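# Seat orange-ringed plate on block pin over post

## Task

Place the plate with the orange ring so it lies flat on the block, positioned over the post, with the block's pin passing through the plate's pin hole. The pin hole is the one of the plate's five small holes that differs from the other four. The plate must stay seated by itself once the robot lets go; if only the grippers hold it there, the goal is not met.

## Robot and tools

Robot: two six-joint arms, left_arm and right_arm, each ending in a parallel gripper. They face each other across a table. Base positions in the scene frame: left_arm (-0.069, +0.504, +0.144) m, quat_wxyz (+0.575, 0, 0, -0.818); right_arm (-0.037, -0.455, +0.121) m, quat_wxyz (+0.577, 0, 0, +0.817). The names do not describe image sides.

Scene frame: origin at the table centre, +z up, table surface at z = +0.020 m, left_arm on the +y side. Reported hand poses, velocities and camera extrinsics all use this frame. A gripper's fingers extend along its own +x and close along its y. end_effector_position is the point midway between the finger pads, roughly 3 to 4 cm short of the tips. Reported hand positions get less accurate the farther an arm reaches.

execute_actions(actions, pictures): actions holds zero or one item.
- Empty list: nothing moves; returns the state and camera pictures.
- Motion: {"rows": [...], "steps": n}, n from 8 to 15 (default 15), each step 1/30 s. rows has 1 to 15 rows; row k applies on step k and the final row is reused for leftover steps.
- Wait: {"steps": n} with no rows, n up to 300; nothing new is commanded.
- pictures: true adds images to a motion or wait result.
A refused call does nothing.

Row layout: one flat list of 14 numbers covering both arms, even if one arm stays still. Numbers 1-6 are left_arm absolute joint targets in radians (waist, shoulder, elbow, wrist pitch, wrist yaw, wrist roll), number 7 is left_arm opening; numbers 8-14 repeat that for right_arm. These are targets, not offsets, in the same units Joint positions prints. Ranges: waist -3.054 to 3.054, shoulder 0.000 to 3.142, elbow 0.000 to 2.356, wrist pitch -1.571 to 1.571, wrist yaw -1.571 to 1.571, wrist roll -3.142 to 3.142. A target beyond a limit by more than 0.010 rad, and farther out than the current angle, gets the call refused; true limits may differ by up to 0.010 rad, and an over-limit request is clipped, reported as "joint sent to its limit" (possibly referring to an earlier action). Opening is on a -1 to 1 scale: +1 fully open, empty fingers close at about -0.80, values below that add nothing. Full close takes at least about 0.5 s.

Motion limits: each step, a joint's target is held within a fixed distance of its measured angle (0.211 rad for waist, shoulder, elbow; 0.213 wrist pitch; 0.267 wrist yaw; 0.228 wrist roll), and if the targets would move a hand more than 70 mm from where it is, all its targets are pulled back proportionally. Big moves therefore take several calls. Friction can leave joints short of their target, especially at long reach, and tiny changes may not move at all; check Joint positions after each move.

Timing: a result is produced 8 steps before its action ends; those steps run while you compose the next reply, and the arms keep heading to the last row sent until everything settles or a step is HELD.

Reading results: the state line gives per arm end_effector_position (m), end_effector_quat_wxyz and linear/angular velocities. Joint positions and Joint velocities list six joints (rad, rad/s) plus pad gap (m; 0.088 fully open). grip_measured is the measured opening on the command scale; it can be about 1 mm off per gripper and reads up to ~0.061 narrower while squeezing a hard part. To hold something, command about 0.07 below grip_measured; less gives a lighter hold. Parts under ~3 mm thick get proportionally less force. grip_effort_n is motor effort in newtons, negative closing, positive opening, capped near 83 N, with a per-arm offset, noise and leftover friction; "n/a" means no reading. "joint command not followed" means a clearance check altered or blocked targets on some steps. HELD marks steps where your row was partly or wholly not sent. MOTOR HOT appears from 50 °C; at 95 °C an OVER-TEMPERATURE FAULT holds the arm, and if it does not cool the arm loses power and goes limp. A TORQUE FAULT stops an arm for 10 s when contact torque hits a load limit (N m: waist 16.6, shoulder 20.6, elbow 20.5, wrist pitch 5.42, wrist yaw 5.4, wrist roll 5.07; held weight counts).

zoom_image(camera, region): camera is cam_high, cam_left_wrist or cam_right_wrist; region [x0, y0, x1, y1] in pixels of that camera's latest 504x504 image, origin top-left, at most 504 by 504. Returns an enlarged view.
show_instructions(): shows the reference images for the scene. read_manual(section): licence texts only, default "licences". finished_scene(scene): ends scene 1 or 2 permanently and reports success; call it only once the plate sits on the pin unaided.

Cameras: cam_high is fixed above the table; the wrist cameras ride on each hand. Intrinsics and T_world_to_cam (world to camera, metres, OpenCV convention) are supplied, with small errors of a few millimetres and degrees.

Cautions: grasp the plate firmly, keep it level, lower it gently onto the pin, open and back away before finishing. Avoid dropping it, slamming or shoving hard, knocking anything off the table, and letting the arms collide or press against each other. Brief external tugs on held parts can occur. Long holding heats motors.

Each tool is called as a command line: name --argument value for each argument, lists and objects as JSON in quotes; but a table of rows of numbers goes row by row, as --pt "numbers of a row", without its own name.

Reference images:

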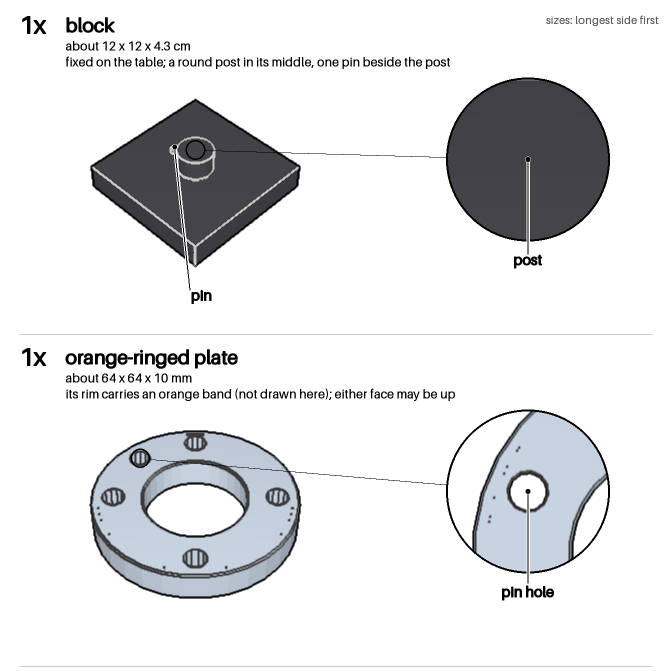

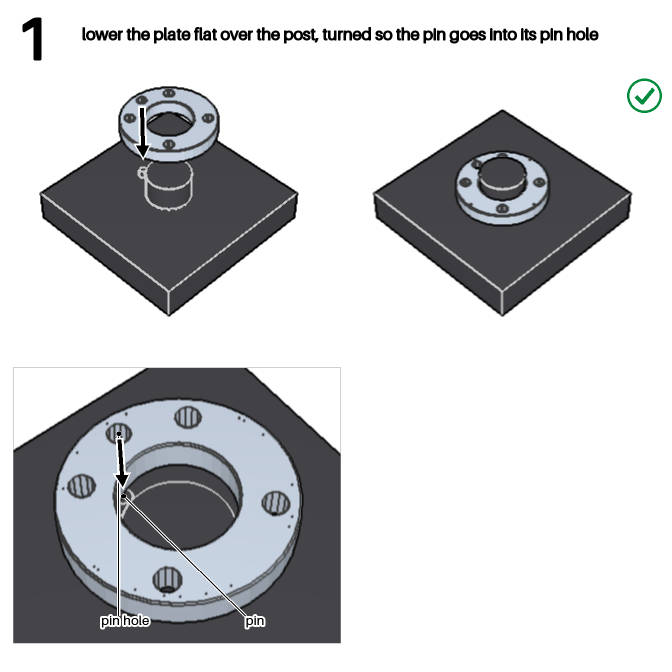

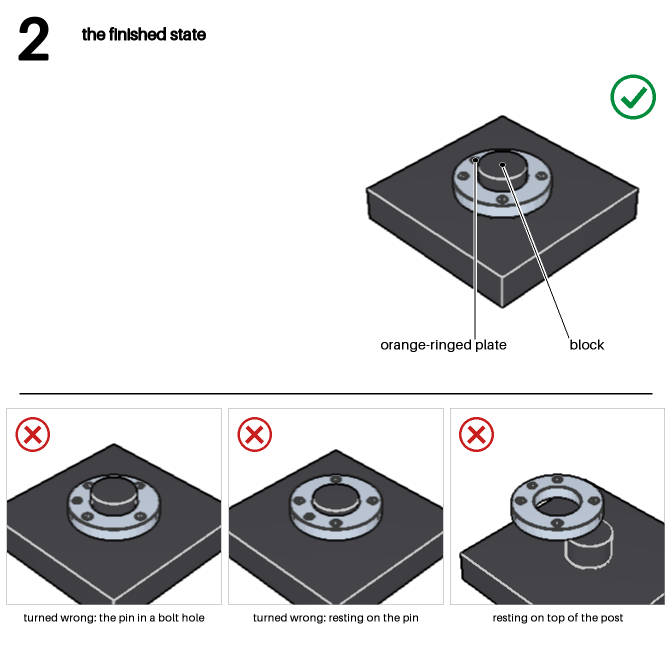

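## Session

execute_actions --actions '[]'

Scene clock: 0.00 s of 5100.00 s.
left_arm: end_effector_position=(+0.0159, +0.1372, +0.2394) grip_measured=+0.999 grip_effort_n=n/a end_effector_quat_wxyz=(-0.521, +0.394, -0.668, -0.357) end_effector_velocity=(+0.001, +0.004, -0.001) end_effector_angular_velocity=(+0.015, -0.002, +0.010) | right_arm: end_effector_position=(+0.0044, -0.2369, +0.3571) grip_measured=+1.000 grip_effort_n=n/a end_effector_quat_wxyz=(-0.227, +0.437, +0.696, -0.523) end_effector_velocity=(-0.001, -0.001, +0.000) end_effector_angular_velocity=(-0.004, +0.016, +0.001)
Joint positions: left_arm=[ 0.647  1.896  1.483 -1.051  0.186 -2.406  0.088] | right_arm=[-1.257  0.902  0.665 -0.687 -1.392 -2.849  0.088]
Joint velocities: left_arm=[ 0.002 -0.002 -0.007 -0.007 -0.007 -0.007 -0.   ] | right_arm=[-0.002 -0.002 -0.002 -0.007 -0.007  0.007  0.   ]
Motor temperatures (°C, as the motors report them): left_arm=[22 23 23 24 25 21] | right_arm=[22 21 22 22 23 22]
Heat: left arm: hottest wrist yaw 25 °C (+0.0 °C/min); right arm: hottest wrist yaw 23 °C (+0.0 °C/min).

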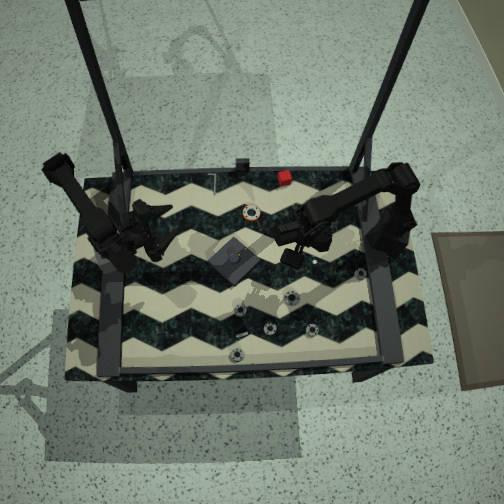

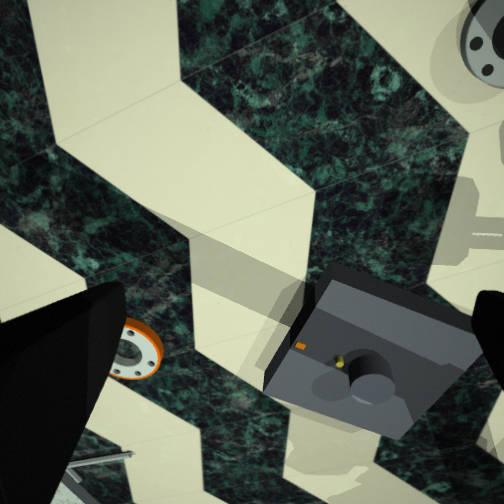

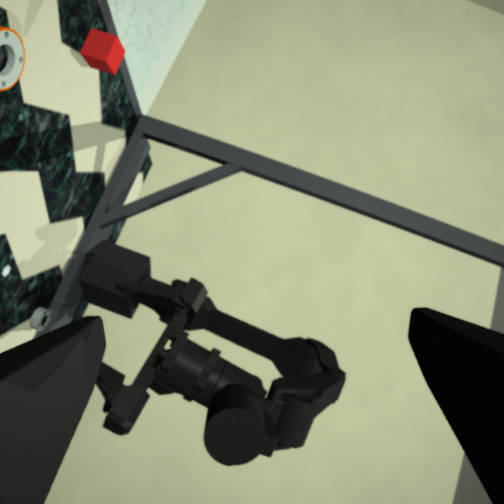

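zoom_image --camera "cam_high" --region '[190, 180, 310, 300]'

zoom_image --camera "cam_left_wrist" --region '[80, 260, 480, 460]'

Region (190, 180, 310, 300) of cam_high's 504x504 image, scaled by 4.200, with more detail than that image has.

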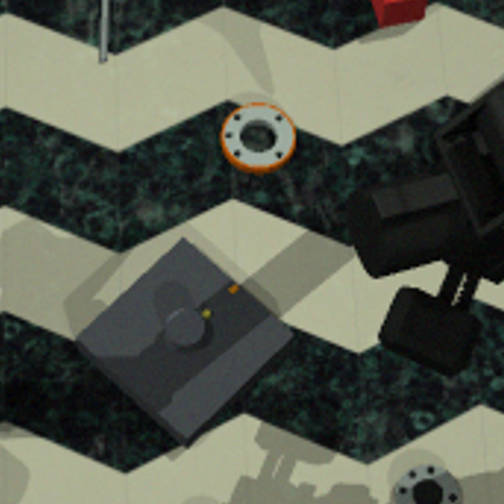

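Region (80, 260, 480, 460) of cam_left_wrist's 504x504 image, scaled by 1.260, with more detail than that image has.

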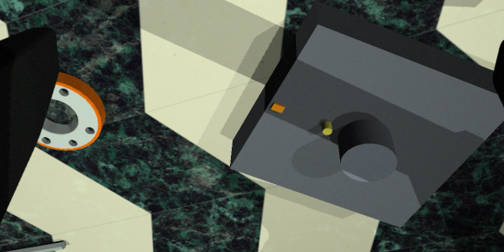

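execute_actions --actions '[{"rows": [[0.647,1.6,1.2,-0.95,0.186,-2.406,1, -0.008,2.376,1.906,-0.88,0,-3.13,1]], "steps": 15}]'

execute_actions --actions '[{"steps": 45}]' --pictures true

Scene clock: 4.20 s of 5100.00 s.
left_arm: end_effector_position=(+0.0028, +0.1797, +0.2600) grip_measured=+0.999 grip_effort_n=-0.7 end_effector_quat_wxyz=(-0.511, +0.425, -0.677, -0.316) end_effector_velocity=(-0.007, +0.019, +0.127) end_effector_angular_velocity=(-0.503, -0.162, +0.001) | right_arm: end_effector_position=(+0.0015, -0.1673, +0.3336) grip_measured=+1.000 grip_effort_n=-1.2 end_effector_quat_wxyz=(+0.019, +0.489, +0.688, -0.536) end_effector_velocity=(-0.036, +0.400, -0.101) end_effector_angular_velocity=(-0.950, -1.782, +0.857)
Joint positions: left_arm=[ 0.647  1.635  1.236 -0.961  0.186 -2.406  0.088] | right_arm=[-0.893  1.261  1.024 -0.859 -0.904 -3.097  0.088]
Joint velocities: left_arm=[-0.007 -0.559 -0.183  0.154 -0.007 -0.007 -0.   ] | right_arm=[ 1.663  1.673  1.678 -0.139  2.161 -0.33   0.   ]
Motor temperatures (°C, as the motors report them): left_arm=[22 24 24 24 25 21] | right_arm=[22 21 23 22 23 22]
Heat: left arm: hottest wrist yaw 25 °C (+0.0 °C/min); right arm: hottest elbow 23 °C (+0.0 °C/min).
Steps of this call (steps 1 to 90: nothing new was sent; then 0.97 s passed at rest; steps 91 to 97: the first 7 steps of this action). Readings (joint positions):
91: left_arm=[0.647 1.874 1.455 -1.020 0.186 -2.406] | right_arm=[-1.236 0.927 0.690 -0.730 -1.346 -2.892]
92: left_arm=[0.647 1.834 1.399 -0.989 0.186 -2.406] | right_arm=[-1.175 0.974 0.742 -0.782 -1.268 -2.954]
94: left_arm=[0.647 1.732 1.293 -0.990 0.186 -2.406] | right_arm=[-1.061 1.093 0.856 -0.822 -1.123 -3.042]
97: the state above

Scene clock: 5.70 s of 5100.00 s.
left_arm: end_effector_position=(+0.0013, +0.1846, +0.2608) grip_measured=+0.999 grip_effort_n=-0.7 end_effector_quat_wxyz=(-0.510, +0.428, -0.677, -0.313) end_effector_velocity=(+0.002, +0.003, -0.001) end_effector_angular_velocity=(+0.014, -0.016, +0.009) | right_arm: end_effector_position=(-0.2020, +0.0187, +0.1353) grip_measured=+1.000 grip_effort_n=-2.1 end_effector_quat_wxyz=(+0.507, +0.454, +0.632, -0.369) end_effector_velocity=(+0.004, -0.004, +0.002) end_effector_angular_velocity=(-0.013, -0.014, +0.003)
Joint positions: left_arm=[ 0.647  1.608  1.209 -0.951  0.186 -2.406  0.088] | right_arm=[-0.006  2.376  1.9   -0.881 -0.003 -3.125  0.088]
Joint velocities: left_arm=[-0.002 -0.002 -0.002 -0.007 -0.022 -0.007 -0.   ] | right_arm=[-0.002 -0.007 -0.002 -0.022  0.007 -0.007  0.   ]
Motor temperatures (°C, as the motors report them): left_arm=[22 25 24 24 25 21] | right_arm=[22 22 23 22 23 22]
Heat: left arm: hottest shoulder 25 °C (+0.0 °C/min); right arm: hottest elbow 23 °C (+0.0 °C/min).
Kept back: nothing.
Steps of this call (steps 1 to 8: the last 8 steps of your previous action; steps 9 to 45: the robot went on to your last target). Readings (joint positions):
1: left_arm=[0.647 1.620 1.232 -0.957 0.186 -2.406] | right_arm=[-0.837 1.317 1.080 -0.863 -0.830 -3.106]
2: left_arm=[0.647 1.612 1.227 -0.955 0.186 -2.406] | right_arm=[-0.782 1.373 1.136 -0.867 -0.757 -3.112]
4: left_arm=[0.647 1.608 1.219 -0.954 0.186 -2.406] | right_arm=[-0.672 1.484 1.249 -0.871 -0.611 -3.119]
8: left_arm=[0.647 1.608 1.209 -0.953 0.186 -2.406] | right_arm=[-0.461 1.697 1.466 -0.873 -0.329 -3.124]
45: the state above
All arms were judged still, so your last target was given up. Only a new action makes them travel on or press farther. Fingers that are still opening or closing keep moving.
camera_calibration (this result's frames):
cam_left_wrist: T_world_to_cam=[[0.90158, -0.432497, -0.00993509, 0.0926835], [-0.338469, -0.7195, 0.606432, 0.00269109], [-0.269428, -0.543384, -0.795074, 0.386625], [0, 0, 0, 1]] pos_world=[0.0215169, 0.252107, 0.306684]
cam_right_wrist: T_world_to_cam=[[-0.948199, -0.314633, 0.0438836, -0.192346], [-0.255677, 0.837808, 0.482397, -0.0976474], [-0.188544, 0.446188, -0.874853, 0.152415], [0, 0, 0, 1]] pos_world=[-0.178611, -0.046714, 0.188886]

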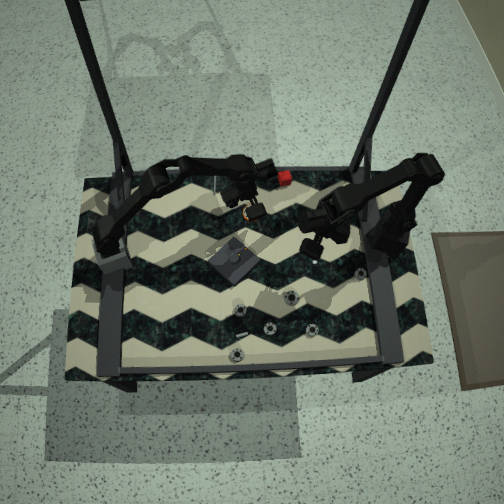

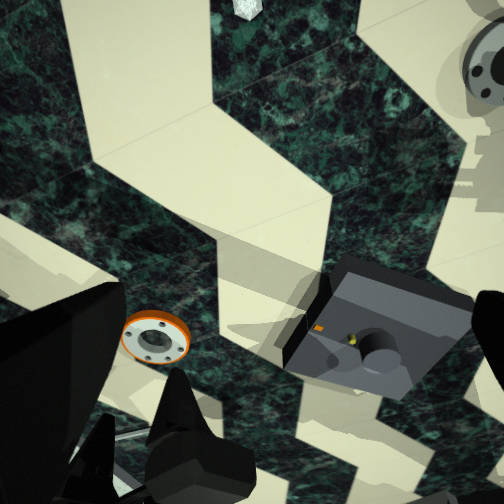

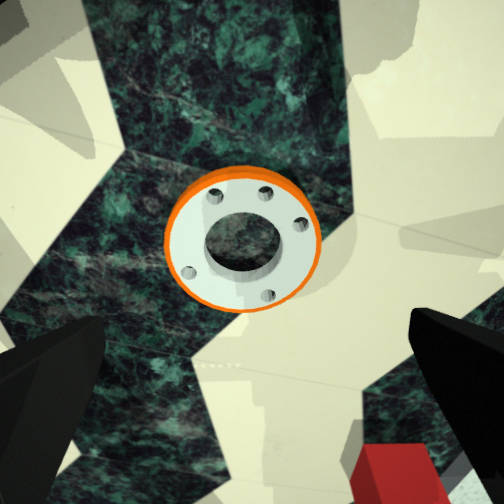

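execute_actions --actions '[{"rows": [[0.647,1.608,1.209,-0.95,0.186,-2.406,1, -0.008,2.395,1.883,-0.838,0,-3.13,1],[0.647,1.608,1.209,-0.95,0.186,-2.406,1, -0.008,2.395,1.883,-0.838,0,-3.13,1],[0.647,1.608,1.209,-0.95,0.186,-2.406,1, -0.008,2.414,1.86,-0.796,0,-3.13,1],[0.647,1.608,1.209,-0.95,0.186,-2.406,1, -0.008,2.414,1.86,-0.796,0,-3.13,1],[0.647,1.608,1.209,-0.95,0.186,-2.406,1, -0.008,2.432,1.836,-0.754,0,-3.13,1],[0.647,1.608,1.209,-0.95,0.186,-2.406,1, -0.008,2.432,1.836,-0.754,0,-3.13,1],[0.647,1.608,1.209,-0.95,0.186,-2.406,1, -0.008,2.451,1.813,-0.712,0,-3.13,1]], "steps": 15}]'

execute_actions --actions '[{"steps": 20}]' --pictures true

Scene clock: 7.53 s of 5100.00 s.
left_arm: end_effector_position=(+0.0013, +0.1846, +0.2608) grip_measured=+0.999 grip_effort_n=-0.7 end_effector_quat_wxyz=(-0.510, +0.428, -0.677, -0.313) end_effector_velocity=(-0.002, +0.007, -0.000) end_effector_angular_velocity=(+0.035, +0.008, +0.020) | right_arm: end_effector_position=(-0.2058, +0.0299, +0.1222) grip_measured=+1.000 grip_effort_n=-2.1 end_effector_quat_wxyz=(+0.490, +0.464, +0.646, -0.357) end_effector_velocity=(-0.004, +0.004, -0.203) end_effector_angular_velocity=(+0.010, +0.024, +0.010)
Joint positions: left_arm=[ 0.647  1.608  1.209 -0.951  0.186 -2.406  0.088] | right_arm=[-0.006  2.395  1.868 -0.775 -0.002 -3.126  0.088]
Joint velocities: left_arm=[-0.002 -0.002  0.002 -0.037 -0.007 -0.022 -0.   ] | right_arm=[-0.002  0.261 -0.374  0.652 -0.022 -0.007  0.   ]
Motor temperatures (°C, as the motors report them): left_arm=[22 25 24 24 25 21] | right_arm=[22 23 23 22 23 22]
Heat: left arm: hottest shoulder 25 °C (+0.0 °C/min); right arm: hottest shoulder 23 °C (+0.0 °C/min).
Steps of this call (steps 1 to 48: nothing new was sent; steps 49 to 55: the first 7 steps of this action). Readings (joint positions):
49: left_arm=[0.647 1.608 1.209 -0.951 0.186 -2.406] | right_arm=[-0.006 2.376 1.900 -0.877 -0.003 -3.125]
50: left_arm=[0.647 1.608 1.209 -0.951 0.186 -2.406] | right_arm=[-0.006 2.376 1.900 -0.866 -0.003 -3.126]
52: left_arm=[0.647 1.608 1.209 -0.951 0.186 -2.406] | right_arm=[-0.006 2.380 1.893 -0.830 -0.002 -3.126]
55: the state above

Scene clock: 8.20 s of 5100.00 s.
left_arm: end_effector_position=(+0.0013, +0.1846, +0.2608) grip_measured=+0.999 grip_effort_n=-0.7 end_effector_quat_wxyz=(-0.510, +0.428, -0.677, -0.313) end_effector_velocity=(-0.000, +0.002, -0.002) end_effector_angular_velocity=(+0.015, -0.001, +0.006) | right_arm: end_effector_position=(-0.2037, +0.0237, +0.0871) grip_measured=+1.000 grip_effort_n=-2.1 end_effector_quat_wxyz=(+0.501, +0.458, +0.637, -0.365) end_effector_velocity=(+0.001, -0.002, -0.002) end_effector_angular_velocity=(-0.013, +0.001, +0.006)
Joint positions: left_arm=[ 0.647  1.608  1.209 -0.951  0.186 -2.406  0.088] | right_arm=[-0.006  2.446  1.822 -0.713 -0.002 -3.126  0.088]
Joint velocities: left_arm=[-0.002  0.002 -0.002 -0.007 -0.007 -0.007 -0.   ] | right_arm=[-0.002  0.002 -0.002 -0.007 -0.007 -0.007  0.   ]
Motor temperatures (°C, as the motors report them): left_arm=[22 25 25 24 25 21] | right_arm=[22 23 23 22 23 22]
Heat: left arm: hottest shoulder 25 °C (+0.0 °C/min); right arm: hottest shoulder 23 °C (+0.0 °C/min).
Kept back: nothing.
Steps of this call (steps 1 to 8: the last 8 steps of your previous action; steps 9 to 20: the robot went on to your last target). Readings (joint positions):
1: left_arm=[0.647 1.608 1.209 -0.951 0.186 -2.406] | right_arm=[-0.006 2.403 1.857 -0.755 -0.002 -3.126]
2: left_arm=[0.647 1.608 1.209 -0.951 0.186 -2.406] | right_arm=[-0.006 2.412 1.849 -0.742 -0.002 -3.126]
4: left_arm=[0.647 1.608 1.209 -0.951 0.186 -2.406] | right_arm=[-0.006 2.431 1.835 -0.731 -0.002 -3.126]
8: left_arm=[0.647 1.608 1.209 -0.951 0.186 -2.406] | right_arm=[-0.006 2.446 1.822 -0.721 -0.002 -3.126]
20: the state above
camera_calibration (this result's frames):
cam_left_wrist: T_world_to_cam=[[0.90158, -0.432497, -0.00993509, 0.0926835], [-0.338469, -0.7195, 0.606432, 0.00269109], [-0.269428, -0.543384, -0.795074, 0.386625], [0, 0, 0, 1]] pos_world=[0.0215169, 0.252107, 0.306684]
cam_right_wrist: T_world_to_cam=[[-0.947841, -0.315732, 0.0437024, -0.190131], [-0.252927, 0.828461, 0.49968, -0.0796677], [-0.193971, 0.462564, -0.865107, 0.105314], [0, 0, 0, 1]] pos_world=[-0.179936, -0.0427434, 0.139226]

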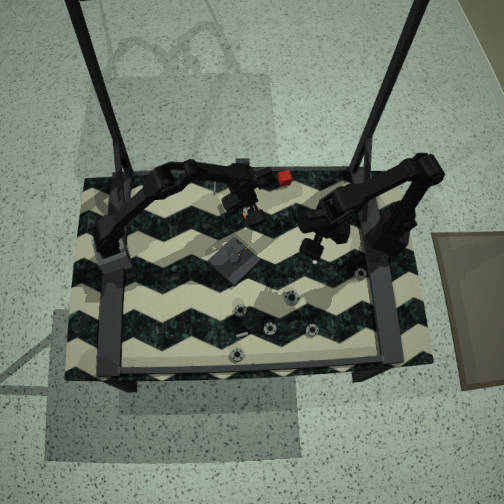

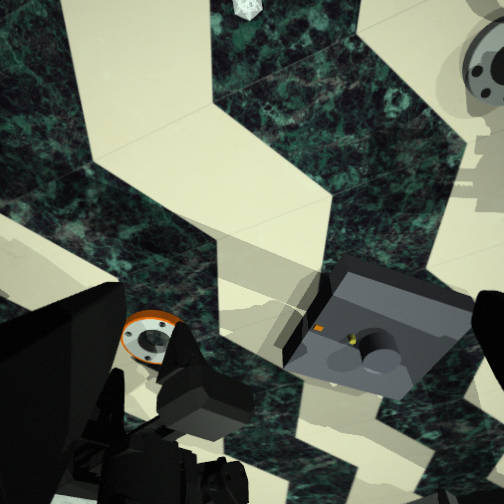

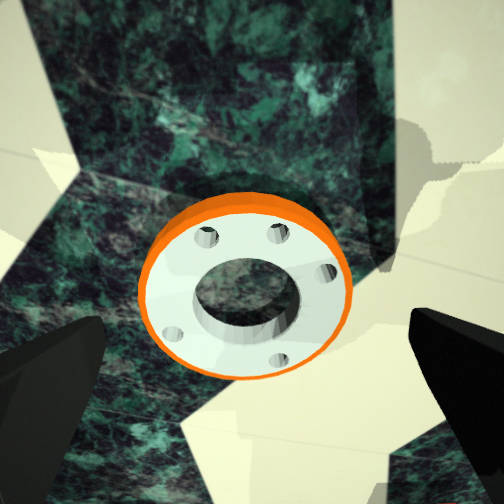

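execute_actions --actions '[{"rows": [[0.647,1.608,1.209,-0.95,0.186,-2.406,1, -0.008,2.458,1.79,-0.70,0,-3.13,1],[0.647,1.608,1.209,-0.95,0.186,-2.406,1, -0.008,2.458,1.79,-0.69,0,-3.13,1],[0.647,1.608,1.209,-0.95,0.186,-2.406,1, -0.008,2.467,1.769,-0.68,0,-3.13,1],[0.647,1.608,1.209,-0.95,0.186,-2.406,1, -0.008,2.467,1.769,-0.665,0,-3.13,1],[0.647,1.608,1.209,-0.95,0.186,-2.406,1, -0.008,2.467,1.769,-0.651,0,-3.13,0.7]], "steps": 12}]'

execute_actions --actions '[{"steps": 15}]' --pictures true

Scene clock: 9.40 s of 5100.00 s.
left_arm: end_effector_position=(+0.0013, +0.1846, +0.2608) grip_measured=+0.999 grip_effort_n=-0.7 end_effector_quat_wxyz=(-0.510, +0.428, -0.677, -0.313) end_effector_velocity=(-0.001, +0.002, -0.000) end_effector_angular_velocity=(+0.006, +0.011, +0.008) | right_arm: end_effector_position=(-0.2032, +0.0223, +0.0825) grip_measured=+1.000 grip_effort_n=-2.1 end_effector_quat_wxyz=(+0.500, +0.458, +0.638, -0.364) end_effector_velocity=(+0.007, -0.021, -0.047) end_effector_angular_velocity=(-0.010, +0.006, -0.008)
Joint positions: left_arm=[ 0.647  1.608  1.209 -0.951  0.186 -2.406  0.088] | right_arm=[-0.006  2.446  1.802 -0.691 -0.002 -3.126  0.088]
Joint velocities: left_arm=[ 0.002 -0.002 -0.002 -0.007  0.007 -0.007 -0.   ] | right_arm=[-0.002 -0.002 -0.208  0.198 -0.007  0.007  0.   ]
Motor temperatures (°C, as the motors report them): left_arm=[22 25 25 24 25 21] | right_arm=[22 24 23 22 23 22]
Heat: left arm: hottest shoulder 25 °C (+0.0 °C/min); right arm: hottest shoulder 24 °C (+6.4 °C/min).
Steps of this call (steps 1 to 15: the robot went on to your last target; steps 16 to 32: nothing new was sent; steps 33 to 36: the first 4 steps of this action). Readings (joint positions):
33: left_arm=[0.647 1.608 1.209 -0.951 0.186 -2.406] | right_arm=[-0.006 2.446 1.820 -0.711 -0.002 -3.126]
34: left_arm=[0.647 1.608 1.209 -0.951 0.186 -2.406] | right_arm=[-0.006 2.446 1.816 -0.707 -0.002 -3.126]
36: the state above

Scene clock: 9.90 s of 5100.00 s.
left_arm: end_effector_position=(+0.0013, +0.1846, +0.2608) grip_measured=+0.999 grip_effort_n=-0.7 end_effector_quat_wxyz=(-0.510, +0.428, -0.677, -0.313) end_effector_velocity=(-0.002, +0.006, -0.003) end_effector_angular_velocity=(+0.029, +0.003, +0.006) | right_arm: end_effector_position=(-0.2034, +0.0228, +0.0753) grip_measured=+0.704 grip_effort_n=-16.0 end_effector_quat_wxyz=(+0.497, +0.460, +0.640, -0.362) end_effector_velocity=(+0.004, -0.004, -0.001) end_effector_angular_velocity=(-0.018, -0.016, +0.003)
Joint positions: left_arm=[ 0.647  1.608  1.209 -0.951  0.186 -2.406  0.088] | right_arm=[-0.006  2.453  1.782 -0.654 -0.002 -3.126  0.074]
Joint velocities: left_arm=[-0.002 -0.002 -0.007 -0.022 -0.007 -0.007 -0.   ] | right_arm=[-0.002 -0.002 -0.002 -0.022  0.007 -0.007 -0.001]
Motor temperatures (°C, as the motors report them): left_arm=[22 25 25 24 25 21] | right_arm=[22 24 23 22 23 22]
Heat: left arm: hottest shoulder 25 °C (+0.0 °C/min); right arm: hottest shoulder 24 °C (+6.1 °C/min).
Kept back: nothing.
Steps of this call (steps 1 to 8: the last 8 steps of your previous action; steps 9 to 15: the robot went on to your last target). Readings (joint positions):
1: left_arm=[0.647 1.608 1.209 -0.951 0.186 -2.406] | right_arm=[-0.006 2.446 1.796 -0.683 -0.002 -3.126]
2: left_arm=[0.647 1.608 1.209 -0.951 0.186 -2.406] | right_arm=[-0.006 2.448 1.791 -0.674 -0.002 -3.126]
4: left_arm=[0.647 1.608 1.209 -0.951 0.186 -2.406] | right_arm=[-0.006 2.452 1.786 -0.664 -0.002 -3.126]
8: left_arm=[0.647 1.608 1.209 -0.951 0.186 -2.406] | right_arm=[-0.006 2.453 1.782 -0.656 -0.002 -3.126]
15: the state above
camera_calibration (this result's frames):
cam_left_wrist: T_world_to_cam=[[0.90158, -0.432497, -0.00993509, 0.0926835], [-0.338469, -0.7195, 0.606432, 0.00269109], [-0.269428, -0.543384, -0.795074, 0.386625], [0, 0, 0, 1]] pos_world=[0.0215169, 0.252107, 0.306684]
cam_right_wrist: T_world_to_cam=[[-0.947666, -0.316237, 0.0438612, -0.189568], [-0.250901, 0.822639, 0.510209, -0.0732257], [-0.197429, 0.472503, -0.858931, 0.0941755], [0, 0, 0, 1]] pos_world=[-0.179427, -0.0442082, 0.126565]

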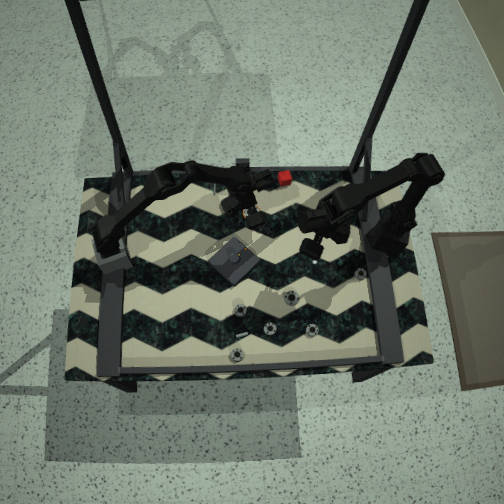

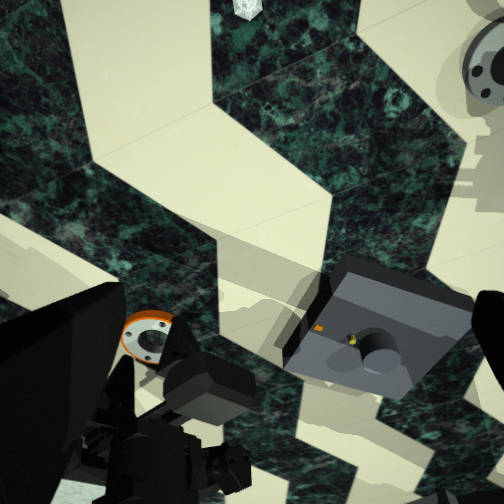

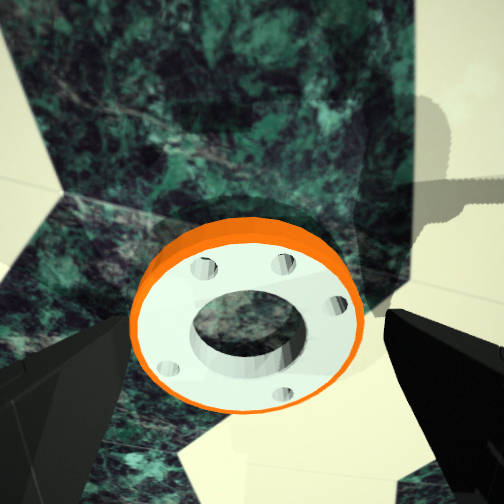

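execute_actions --actions '[{"rows": [[0.647,1.608,1.209,-0.95,0.186,-2.406,1, -0.008,2.453,1.782,-0.654,0,-3.13,0.85],[0.647,1.608,1.209,-0.95,0.186,-2.406,1, -0.008,2.477,1.775,-0.654,0,-3.13,0.85]], "steps": 12}]'

execute_actions --actions '[{"steps": 12}]' --pictures true

Scene clock: 10.47 s of 5100.00 s.
left_arm: end_effector_position=(+0.0013, +0.1846, +0.2608) grip_measured=+0.999 grip_effort_n=-0.7 end_effector_quat_wxyz=(-0.510, +0.428, -0.677, -0.313) end_effector_velocity=(+0.001, +0.002, -0.002) end_effector_angular_velocity=(+0.013, -0.005, -0.003) | right_arm: end_effector_position=(-0.2033, +0.0226, +0.0743) grip_measured=+0.806 grip_effort_n=15.6 end_effector_quat_wxyz=(+0.498, +0.460, +0.640, -0.362) end_effector_velocity=(+0.002, -0.005, -0.012) end_effector_angular_velocity=(-0.032, -0.005, +0.006)
Joint positions: left_arm=[ 0.647  1.608  1.209 -0.951  0.186 -2.406  0.088] | right_arm=[-0.006  2.455  1.782 -0.653 -0.002 -3.126  0.079]
Joint velocities: left_arm=[ 0.002  0.002 -0.002 -0.007 -0.007  0.007  0.   ] | right_arm=[-0.002  0.022 -0.002 -0.007 -0.007 -0.007  0.022]
Motor temperatures (°C, as the motors report them): left_arm=[22 25 25 24 25 21] | right_arm=[22 24 23 22 23 22]
Heat: left arm: hottest shoulder 25 °C (+0.0 °C/min); right arm: hottest shoulder 24 °C (+5.7 °C/min).
Steps of this call (steps 1 to 13: the robot went on to your last target; steps 14 to 17: the first 4 steps of this action). Readings (joint positions):
14: left_arm=[0.647 1.608 1.209 -0.951 0.186 -2.406] | right_arm=[-0.006 2.453 1.782 -0.653 -0.002 -3.126]
15: left_arm=[0.647 1.608 1.209 -0.951 0.186 -2.406] | right_arm=[-0.006 2.454 1.782 -0.653 -0.002 -3.126]
17: the state above

Scene clock: 10.87 s of 5100.00 s.
left_arm: end_effector_position=(+0.0013, +0.1846, +0.2608) grip_measured=+0.999 grip_effort_n=-0.7 end_effector_quat_wxyz=(-0.510, +0.428, -0.677, -0.313) end_effector_velocity=(-0.002, +0.006, -0.003) end_effector_angular_velocity=(+0.029, +0.003, +0.006) | right_arm: end_effector_position=(-0.2030, +0.0220, +0.0721) grip_measured=+0.847 grip_effort_n=15.6 end_effector_quat_wxyz=(+0.499, +0.459, +0.639, -0.363) end_effector_velocity=(+0.001, -0.002, +0.000) end_effector_angular_velocity=(-0.006, -0.004, +0.035)
Joint positions: left_arm=[ 0.647  1.608  1.209 -0.951  0.186 -2.406  0.088] | right_arm=[-0.006  2.46   1.782 -0.653 -0.002 -3.126  0.08 ]
Joint velocities: left_arm=[-0.002 -0.002 -0.007 -0.022 -0.007 -0.007 -0.   ] | right_arm=[-0.002 -0.002 -0.002 -0.007 -0.007 -0.037  0.   ]
Motor temperatures (°C, as the motors report them): left_arm=[22 25 25 24 25 21] | right_arm=[22 24 23 22 23 22]
Heat: left arm: hottest shoulder 25 °C (+0.0 °C/min); right arm: hottest shoulder 24 °C (+5.5 °C/min).
Kept back: nothing.
Steps of this call (steps 1 to 8: the last 8 steps of your previous action; steps 9 to 12: the robot went on to your last target). Readings (joint positions):
1: left_arm=[0.647 1.608 1.209 -0.951 0.186 -2.406] | right_arm=[-0.006 2.456 1.782 -0.653 -0.002 -3.126]
2: left_arm=[0.647 1.608 1.209 -0.951 0.186 -2.406] | right_arm=[-0.006 2.457 1.782 -0.653 -0.002 -3.126]
4: left_arm=[0.647 1.608 1.209 -0.951 0.186 -2.406] | right_arm=[-0.006 2.459 1.782 -0.653 -0.002 -3.126]
8: left_arm=[0.647 1.608 1.209 -0.951 0.186 -2.406] | right_arm=[-0.006 2.460 1.782 -0.653 -0.002 -3.126]
12: the state above
camera_calibration (this result's frames):
cam_left_wrist: T_world_to_cam=[[0.90158, -0.432497, -0.00993509, 0.0926835], [-0.338469, -0.7195, 0.606432, 0.00269109], [-0.269428, -0.543384, -0.795074, 0.386625], [0, 0, 0, 1]] pos_world=[0.0215169, 0.252107, 0.306684]
cam_right_wrist: T_world_to_cam=[[-0.947684, -0.316256, 0.043322, -0.189326], [-0.25237, 0.825418, 0.50497, -0.0708402], [-0.195459, 0.467619, -0.862049, 0.0926799], [0, 0, 0, 1]] pos_world=[-0.179184, -0.0447417, 0.123869]

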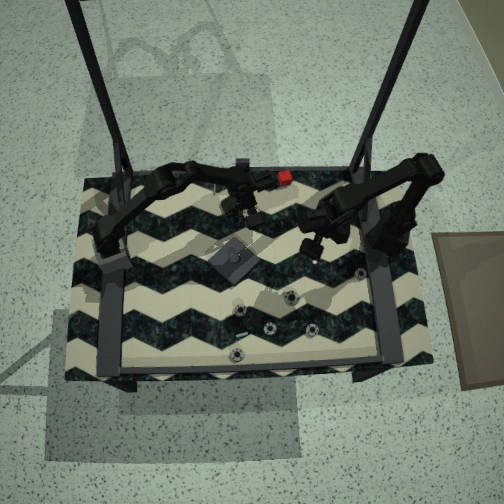

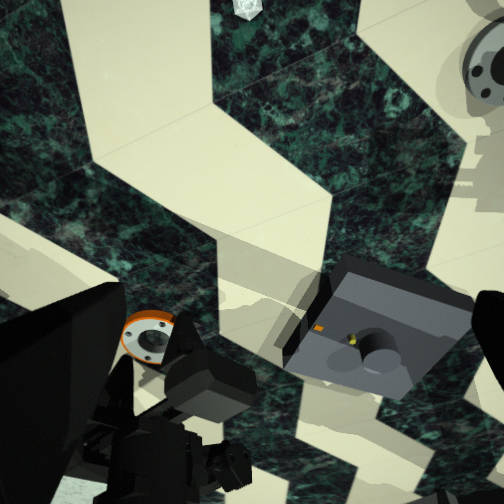

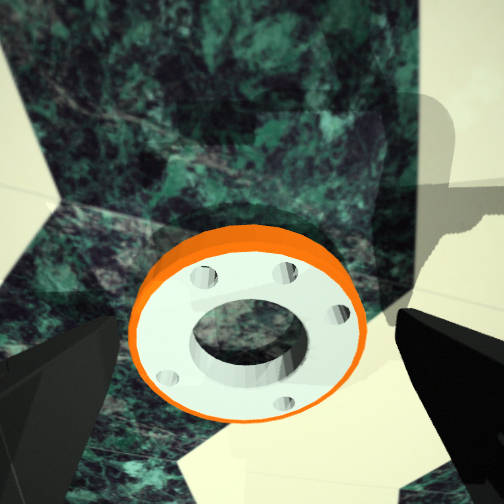

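execute_actions --actions '[{"rows": [[0.647,1.608,1.209,-0.95,0.186,-2.406,1, -0.008,2.483,1.775,-0.654,0,-3.13,0.85],[0.647,1.608,1.209,-0.95,0.186,-2.406,1, -0.008,2.483,1.775,-0.654,0,-3.13,0.85],[0.647,1.608,1.209,-0.95,0.186,-2.406,1, -0.008,2.483,1.775,-0.654,0,-3.13,0.85],[0.647,1.608,1.209,-0.95,0.186,-2.406,1, -0.008,2.483,1.775,-0.654,0,-3.13,0.85],[0.647,1.608,1.209,-0.95,0.186,-2.406,1, -0.008,2.483,1.775,-0.654,0,-3.13,0.85],[0.647,1.608,1.209,-0.95,0.186,-2.406,1, -0.008,2.483,1.775,-0.654,0,-3.13,0.75],[0.647,1.608,1.209,-0.95,0.186,-2.406,1, -0.008,2.483,1.775,-0.654,0,-3.13,0.68],[0.647,1.608,1.209,-0.95,0.186,-2.406,1, -0.008,2.483,1.775,-0.654,0,-3.13,0.62],[0.647,1.608,1.209,-0.95,0.186,-2.406,1, -0.008,2.483,1.775,-0.654,0,-3.13,0.57],[0.647,1.608,1.209,-0.95,0.186,-2.406,1, -0.008,2.483,1.775,-0.654,0,-3.13,0.53],[0.647,1.608,1.209,-0.95,0.186,-2.406,1, -0.008,2.483,1.775,-0.654,0,-3.13,0.49],[0.647,1.608,1.209,-0.95,0.186,-2.406,1, -0.008,2.483,1.775,-0.654,0,-3.13,0.45],[0.647,1.608,1.209,-0.95,0.186,-2.406,1, -0.008,2.483,1.775,-0.654,0,-3.13,0.42]], "steps": 15}]'

execute_actions --actions '[{"steps": 15}]' --pictures true

Scene clock: 12.00 s of 5100.00 s.
left_arm: end_effector_position=(+0.0013, +0.1846, +0.2608) grip_measured=+0.999 grip_effort_n=-0.7 end_effector_quat_wxyz=(-0.510, +0.428, -0.677, -0.313) end_effector_velocity=(+0.001, +0.002, -0.002) end_effector_angular_velocity=(+0.015, -0.001, +0.011) | right_arm: end_effector_position=(-0.2024, +0.0219, +0.0714) grip_measured=+0.797 grip_effort_n=-17.0 end_effector_quat_wxyz=(+0.500, +0.460, +0.638, -0.363) end_effector_velocity=(+0.013, +0.004, -0.004) end_effector_angular_velocity=(+0.013, -0.046, -0.031)
Joint positions: left_arm=[ 0.647  1.608  1.209 -0.951  0.186 -2.406  0.088] | right_arm=[-0.007  2.461  1.782 -0.653  0.001 -3.126  0.078]
Joint velocities: left_arm=[ 0.002  0.002 -0.002 -0.007 -0.007 -0.007 -0.   ] | right_arm=[-0.012  0.007 -0.002  0.007  0.051  0.007 -0.061]
Motor temperatures (°C, as the motors report them): left_arm=[22 25 25 24 25 21] | right_arm=[22 25 24 22 23 22]
Heat: left arm: hottest shoulder 25 °C (+0.0 °C/min); right arm: hottest shoulder 25 °C (+10.0 °C/min).
Steps of this call (steps 1 to 15: the robot went on to your last target; steps 16 to 27: nothing new was sent; steps 28 to 34: the first 7 steps of this action). Readings (joint positions):
28: left_arm=[0.647 1.608 1.209 -0.951 0.186 -2.406] | right_arm=[-0.006 2.461 1.782 -0.653 -0.002 -3.126]
29: left_arm=[0.647 1.608 1.209 -0.951 0.186 -2.406] | right_arm=[-0.006 2.461 1.782 -0.653 -0.002 -3.126]
31: left_arm=[0.647 1.608 1.209 -0.951 0.186 -2.406] | right_arm=[-0.006 2.461 1.782 -0.653 -0.001 -3.126]
34: the state above

Scene clock: 12.50 s of 5100.00 s.
left_arm: end_effector_position=(+0.0013, +0.1846, +0.2608) grip_measured=+0.999 grip_effort_n=-0.7 end_effector_quat_wxyz=(-0.510, +0.428, -0.677, -0.313) end_effector_velocity=(+0.001, +0.006, -0.000) end_effector_angular_velocity=(+0.023, -0.014, +0.009) | right_arm: end_effector_position=(-0.2011, +0.0223, +0.0712) grip_measured=+0.463 grip_effort_n=-83.5 end_effector_quat_wxyz=(+0.500, +0.461, +0.637, -0.363) end_effector_velocity=(-0.002, +0.000, +0.001) end_effector_angular_velocity=(-0.001, +0.024, -0.004)
Joint positions: left_arm=[ 0.647  1.608  1.209 -0.951  0.186 -2.406  0.088] | right_arm=[-0.009  2.462  1.782 -0.653  0.003 -3.126  0.062]
Joint velocities: left_arm=[-0.002 -0.007 -0.002 -0.022 -0.022 -0.007 -0.   ] | right_arm=[-0.002 -0.002 -0.002  0.007 -0.022  0.007  0.   ]
Motor temperatures (°C, as the motors report them): left_arm=[22 25 25 24 25 21] | right_arm=[22 25 24 22 23 22]
Heat: left arm: hottest shoulder 25 °C (+0.0 °C/min); right arm: hottest shoulder 25 °C (+9.6 °C/min).
Kept back: nothing.
Steps of this call (steps 1 to 8: the last 8 steps of your previous action; steps 9 to 15: the robot went on to your last target). Readings (joint positions):
1: left_arm=[0.647 1.608 1.209 -0.951 0.186 -2.406] | right_arm=[-0.007 2.462 1.782 -0.653 0.002 -3.126]
2: left_arm=[0.647 1.608 1.209 -0.951 0.186 -2.406] | right_arm=[-0.008 2.462 1.782 -0.653 0.002 -3.126]
4: left_arm=[0.647 1.608 1.209 -0.951 0.186 -2.406] | right_arm=[-0.008 2.462 1.782 -0.653 0.002 -3.126]
8: left_arm=[0.647 1.608 1.209 -0.951 0.186 -2.406] | right_arm=[-0.009 2.462 1.782 -0.653 0.003 -3.126]
15: the state above
All arms were judged still, so your last target was given up. Only a new action makes them travel on or press farther. Fingers that are still opening or closing keep moving.
camera_calibration (this result's frames):
cam_left_wrist: T_world_to_cam=[[0.90158, -0.432497, -0.00993509, 0.0926835], [-0.338469, -0.7195, 0.606432, 0.00269109], [-0.269428, -0.543384, -0.795074, 0.386625], [0, 0, 0, 1]] pos_world=[0.0215169, 0.252107, 0.306684]
cam_right_wrist: T_world_to_cam=[[-0.948985, -0.312964, 0.0384824, -0.187373], [-0.252122, 0.826404, 0.503479, -0.0700479], [-0.189373, 0.468092, -0.86315, 0.0933821], [0, 0, 0, 1]] pos_world=[-0.177791, -0.0444646, 0.123081]

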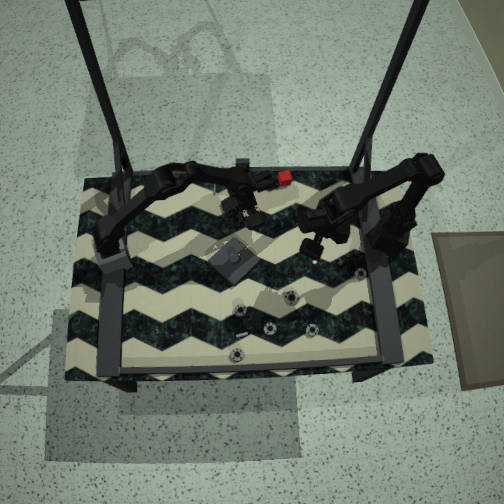

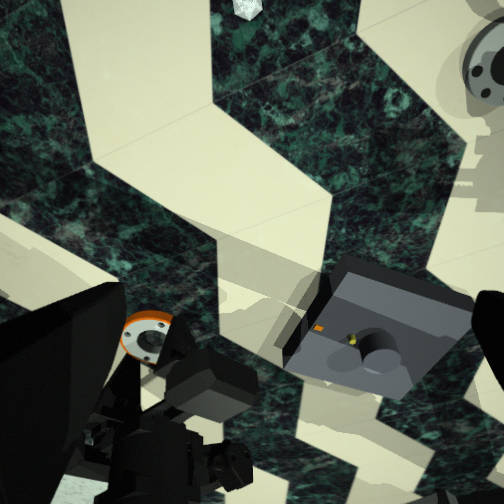

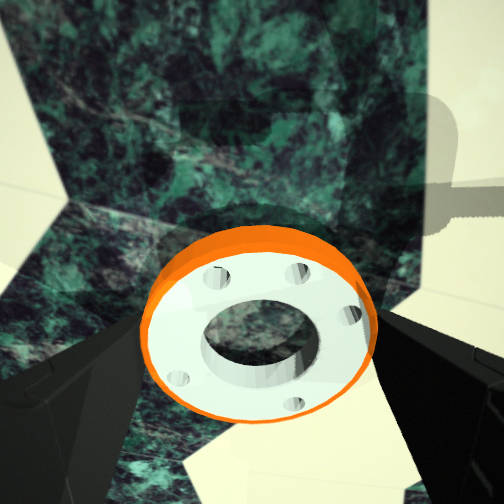

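execute_actions --actions '[{"rows": [[0.647,1.608,1.209,-0.95,0.186,-2.406,1, -0.009,2.44,1.80,-0.67,0,-3.126,0.40],[0.647,1.608,1.209,-0.95,0.186,-2.406,1, -0.009,2.425,1.82,-0.70,0,-3.126,0.40],[0.647,1.608,1.209,-0.95,0.186,-2.406,1, -0.009,2.41,1.84,-0.73,0,-3.126,0.40],[0.647,1.608,1.209,-0.95,0.186,-2.406,1, -0.009,2.395,1.86,-0.76,0,-3.126,0.40],[0.647,1.608,1.209,-0.95,0.186,-2.406,1, -0.009,2.38,1.87,-0.80,0,-3.126,0.40],[0.647,1.608,1.209,-0.95,0.186,-2.406,1, -0.009,2.36,1.87,-0.83,0,-3.0,0.40],[0.647,1.608,1.209,-0.95,0.186,-2.406,1, -0.009,2.34,1.87,-0.87,0,-2.85,0.40],[0.647,1.608,1.209,-0.95,0.186,-2.406,1, -0.03,2.32,1.86,-0.90,0.02,-2.7,0.40],[0.647,1.608,1.209,-0.95,0.186,-2.406,1, -0.06,2.30,1.85,-0.93,0.04,-2.55,0.40],[0.647,1.608,1.209,-0.95,0.186,-2.406,1, -0.1,2.29,1.83,-0.96,0.07,-2.4,0.40],[0.647,1.608,1.209,-0.95,0.186,-2.406,1, -0.14,2.28,1.82,-1.0,0.1,-2.2,0.40],[0.647,1.608,1.209,-0.95,0.186,-2.406,1, -0.18,2.27,1.80,-1.04,0.13,-2.0,0.40],[0.647,1.608,1.209,-0.95,0.186,-2.406,1, -0.23,2.264,1.785,-1.08,0.16,-1.8,0.40],[0.647,1.608,1.209,-0.95,0.186,-2.406,1, -0.27,2.264,1.775,-1.11,0.18,-1.6,0.40],[0.647,1.608,1.209,-0.95,0.186,-2.406,1, -0.304,2.264,1.767,-1.141,0.189,-1.091,0.40]], "steps": 15}]'

execute_actions --actions '[{"steps": 30}]' --pictures true

Scene clock: 18.87 s of 5100.00 s.
left_arm: end_effector_position=(+0.0013, +0.1846, +0.2608) grip_measured=+0.999 grip_effort_n=-0.7 end_effector_quat_wxyz=(-0.510, +0.428, -0.677, -0.313) end_effector_velocity=(+0.004, +0.001, -0.002) end_effector_angular_velocity=(+0.005, -0.019, +0.014) | right_arm: end_effector_position=(-0.1990, +0.0157, +0.0983) grip_measured=+0.463 grip_effort_n=-83.5 end_effector_quat_wxyz=(+0.496, +0.472, +0.612, -0.396) end_effector_velocity=(+0.014, -0.056, +0.275) end_effector_angular_velocity=(-0.269, +0.336, -1.911)
Joint positions: left_arm=[ 0.647  1.608  1.209 -0.951  0.186 -2.406  0.088] | right_arm=[-0.009  2.421  1.831 -0.783  0.002 -3.051  0.062]
Joint velocities: left_arm=[ 0.002 -0.002 -0.007  0.007 -0.022 -0.007  0.   ] | right_arm=[ 0.002 -0.52   0.232 -0.901 -0.022  1.956 -0.   ]
Motor temperatures (°C, as the motors report them): left_arm=[22 26 26 24 25 21] | right_arm=[22 27 24 22 23 22]
Heat: left arm: hottest shoulder 26 °C (+3.2 °C/min); right arm: hottest shoulder 27 °C (+12.7 °C/min).
Steps of this call (steps 1 to 90: nothing new was sent; then 3.13 s passed at rest; steps 91 to 97: the first 7 steps of this action). Readings (joint positions):
91: left_arm=[0.647 1.608 1.209 -0.951 0.186 -2.406] | right_arm=[-0.009 2.461 1.783 -0.654 0.003 -3.126]
92: left_arm=[0.647 1.608 1.209 -0.951 0.186 -2.406] | right_arm=[-0.009 2.459 1.786 -0.661 0.003 -3.126]
94: left_arm=[0.647 1.608 1.209 -0.951 0.186 -2.406] | right_arm=[-0.009 2.453 1.803 -0.703 0.002 -3.126]
97: the state above

Scene clock: 19.87 s of 5100.00 s.
left_arm: end_effector_position=(+0.0013, +0.1846, +0.2608) grip_measured=+0.999 grip_effort_n=-0.7 end_effector_quat_wxyz=(-0.510, +0.428, -0.677, -0.313) end_effector_velocity=(-0.001, +0.005, -0.003) end_effector_angular_velocity=(+0.029, +0.003, +0.006) | right_arm: end_effector_position=(-0.0252, -0.0333, +0.1489) grip_measured=+0.463 grip_effort_n=-83.5 end_effector_quat_wxyz=(+0.069, -0.768, +0.090, +0.631) end_effector_velocity=(-0.002, +0.003, -0.002) end_effector_angular_velocity=(+0.356, -0.070, -1.779)
Joint positions: left_arm=[ 0.647  1.608  1.209 -0.951  0.186 -2.406  0.088] | right_arm=[-0.302  2.268  1.777 -1.138  0.187 -1.3    0.062]
Joint velocities: left_arm=[-0.002  0.002 -0.002 -0.022 -0.007 -0.007  0.   ] | right_arm=[-0.002 -0.002 -0.007  0.022 -0.022  1.81  -0.   ]
Motor temperatures (°C, as the motors report them): left_arm=[22 26 26 24 25 21] | right_arm=[22 27 24 22 23 22]
Heat: left arm: hottest shoulder 26 °C (+3.0 °C/min); right arm: hottest shoulder 27 °C (+12.1 °C/min).
Kept back: nothing.
Steps of this call (steps 1 to 8: the last 8 steps of your previous action; steps 9 to 30: the robot went on to your last target). Readings (joint positions):
1: left_arm=[0.647 1.608 1.209 -0.951 0.186 -2.406] | right_arm=[-0.009 2.402 1.836 -0.814 0.002 -2.987]
2: left_arm=[0.647 1.608 1.209 -0.951 0.186 -2.406] | right_arm=[-0.012 2.378 1.838 -0.845 0.006 -2.926]
4: left_arm=[0.647 1.608 1.209 -0.951 0.186 -2.406] | right_arm=[-0.033 2.331 1.838 -0.905 0.033 -2.806]
8: left_arm=[0.647 1.608 1.209 -0.951 0.186 -2.406] | right_arm=[-0.145 2.275 1.831 -1.009 0.111 -2.631]
30: the state above
camera_calibration (this result's frames):
cam_left_wrist: T_world_to_cam=[[0.90158, -0.432497, -0.00993509, 0.0926835], [-0.338469, -0.7195, 0.606432, 0.00269109], [-0.269428, -0.543384, -0.795074, 0.386625], [0, 0, 0, 1]] pos_world=[0.0215169, 0.252107, 0.306684]
cam_right_wrist: T_world_to_cam=[[0.225296, 0.973816, 0.030414, 0.03282], [0.858305, -0.21315, 0.466775, -0.0200565], [0.461036, -0.0790579, -0.883853, 0.221035], [0, 0, 0, 1]] pos_world=[-0.0920845, -0.0187611, 0.203726]

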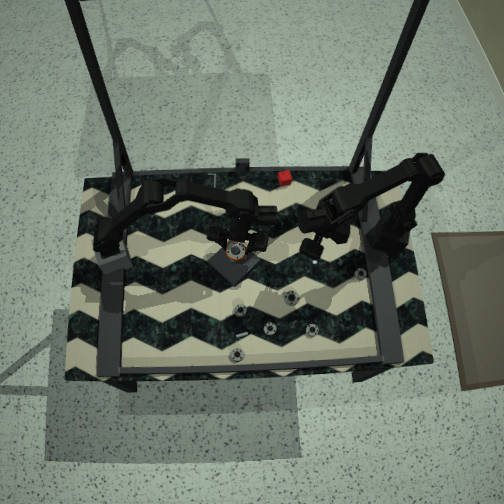

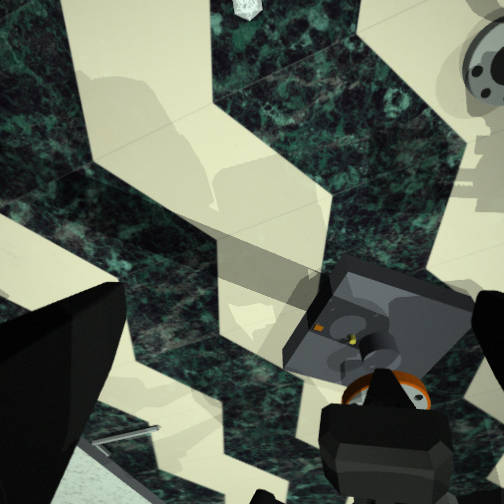

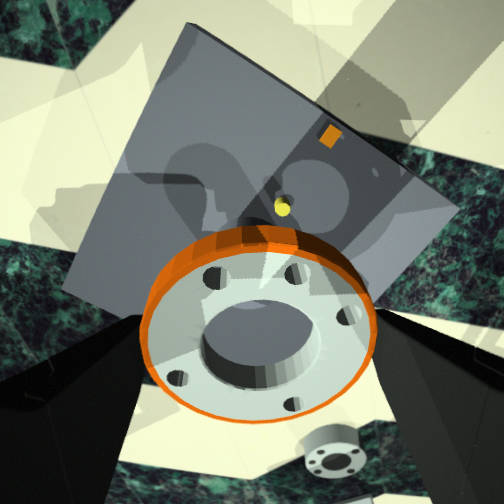

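execute_actions --actions '[{"steps": 10}]' --pictures true

Scene clock: 20.20 s of 5100.00 s.
left_arm: end_effector_position=(+0.0013, +0.1846, +0.2608) grip_measured=+0.999 grip_effort_n=-0.7 end_effector_quat_wxyz=(-0.510, +0.428, -0.677, -0.313) end_effector_velocity=(+0.001, -0.001, +0.000) end_effector_angular_velocity=(-0.002, -0.003, +0.020) | right_arm: end_effector_position=(-0.0252, -0.0333, +0.1489) grip_measured=+0.464 grip_effort_n=-83.5 end_effector_quat_wxyz=(+0.145, -0.757, +0.152, +0.619) end_effector_velocity=(-0.002, -0.006, -0.002) end_effector_angular_velocity=(-0.018, +0.018, -0.054)
Joint positions: left_arm=[ 0.647  1.608  1.209 -0.951  0.186 -2.406  0.088] | right_arm=[-0.302  2.268  1.777 -1.138  0.187 -1.101  0.062]
Joint velocities: left_arm=[-0.002 -0.002 -0.002  0.007 -0.007 -0.022 -0.   ] | right_arm=[-0.002  0.002 -0.002 -0.022 -0.022  0.051 -0.   ]
Motor temperatures (°C, as the motors report them): left_arm=[22 26 26 24 25 21] | right_arm=[22 27 24 22 23 22]
Heat: left arm: hottest shoulder 26 °C (+3.0 °C/min); right arm: hottest shoulder 27 °C (+11.9 °C/min).
Kept back: nothing.
Steps of this call (steps 1 to 10: the robot went on to your last target). Readings (joint positions):
1: left_arm=[0.647 1.608 1.209 -0.951 0.186 -2.406] | right_arm=[-0.302 2.268 1.777 -1.138 0.187 -1.242]
2: left_arm=[0.647 1.608 1.209 -0.951 0.186 -2.406] | right_arm=[-0.302 2.268 1.777 -1.138 0.187 -1.197]
4: left_arm=[0.647 1.608 1.209 -0.951 0.186 -2.406] | right_arm=[-0.302 2.268 1.777 -1.138 0.187 -1.145]
8: left_arm=[0.647 1.608 1.209 -0.951 0.186 -2.406] | right_arm=[-0.302 2.268 1.777 -1.138 0.187 -1.107]
10: the state above
camera_calibration (this result's frames):
cam_left_wrist: T_world_to_cam=[[0.90158, -0.432497, -0.00993509, 0.0926835], [-0.338469, -0.7195, 0.606432, 0.00269109], [-0.269428, -0.543384, -0.795074, 0.386625], [0, 0, 0, 1]] pos_world=[0.0215169, 0.252107, 0.306684]
cam_right_wrist: T_world_to_cam=[[0.408676, 0.910081, 0.0688284, 0.029591], [0.794519, -0.391865, 0.463876, -0.0271819], [0.449136, -0.13489, -0.883222, 0.218782], [0, 0, 0, 1]] pos_world=[-0.0887595, -0.00807041, 0.203806]

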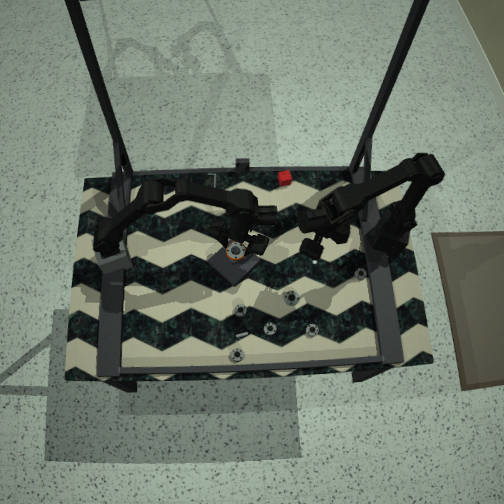

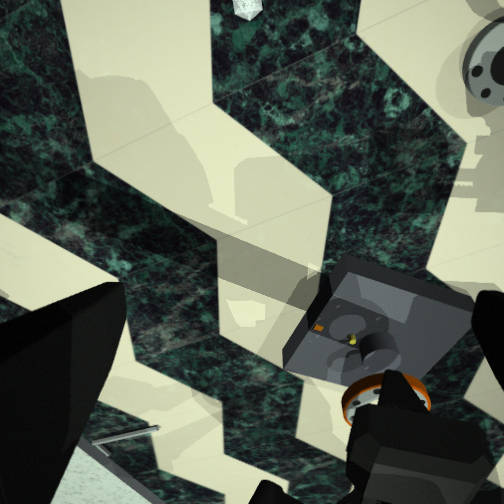

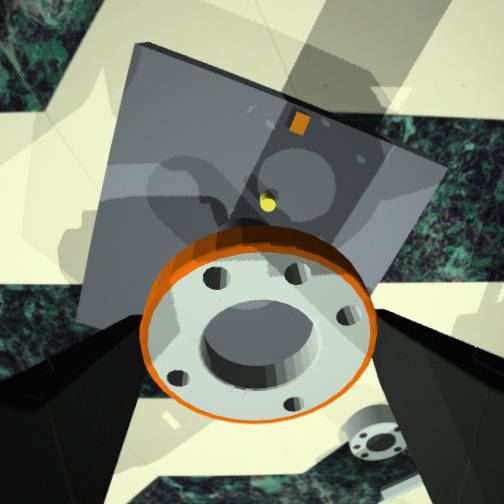

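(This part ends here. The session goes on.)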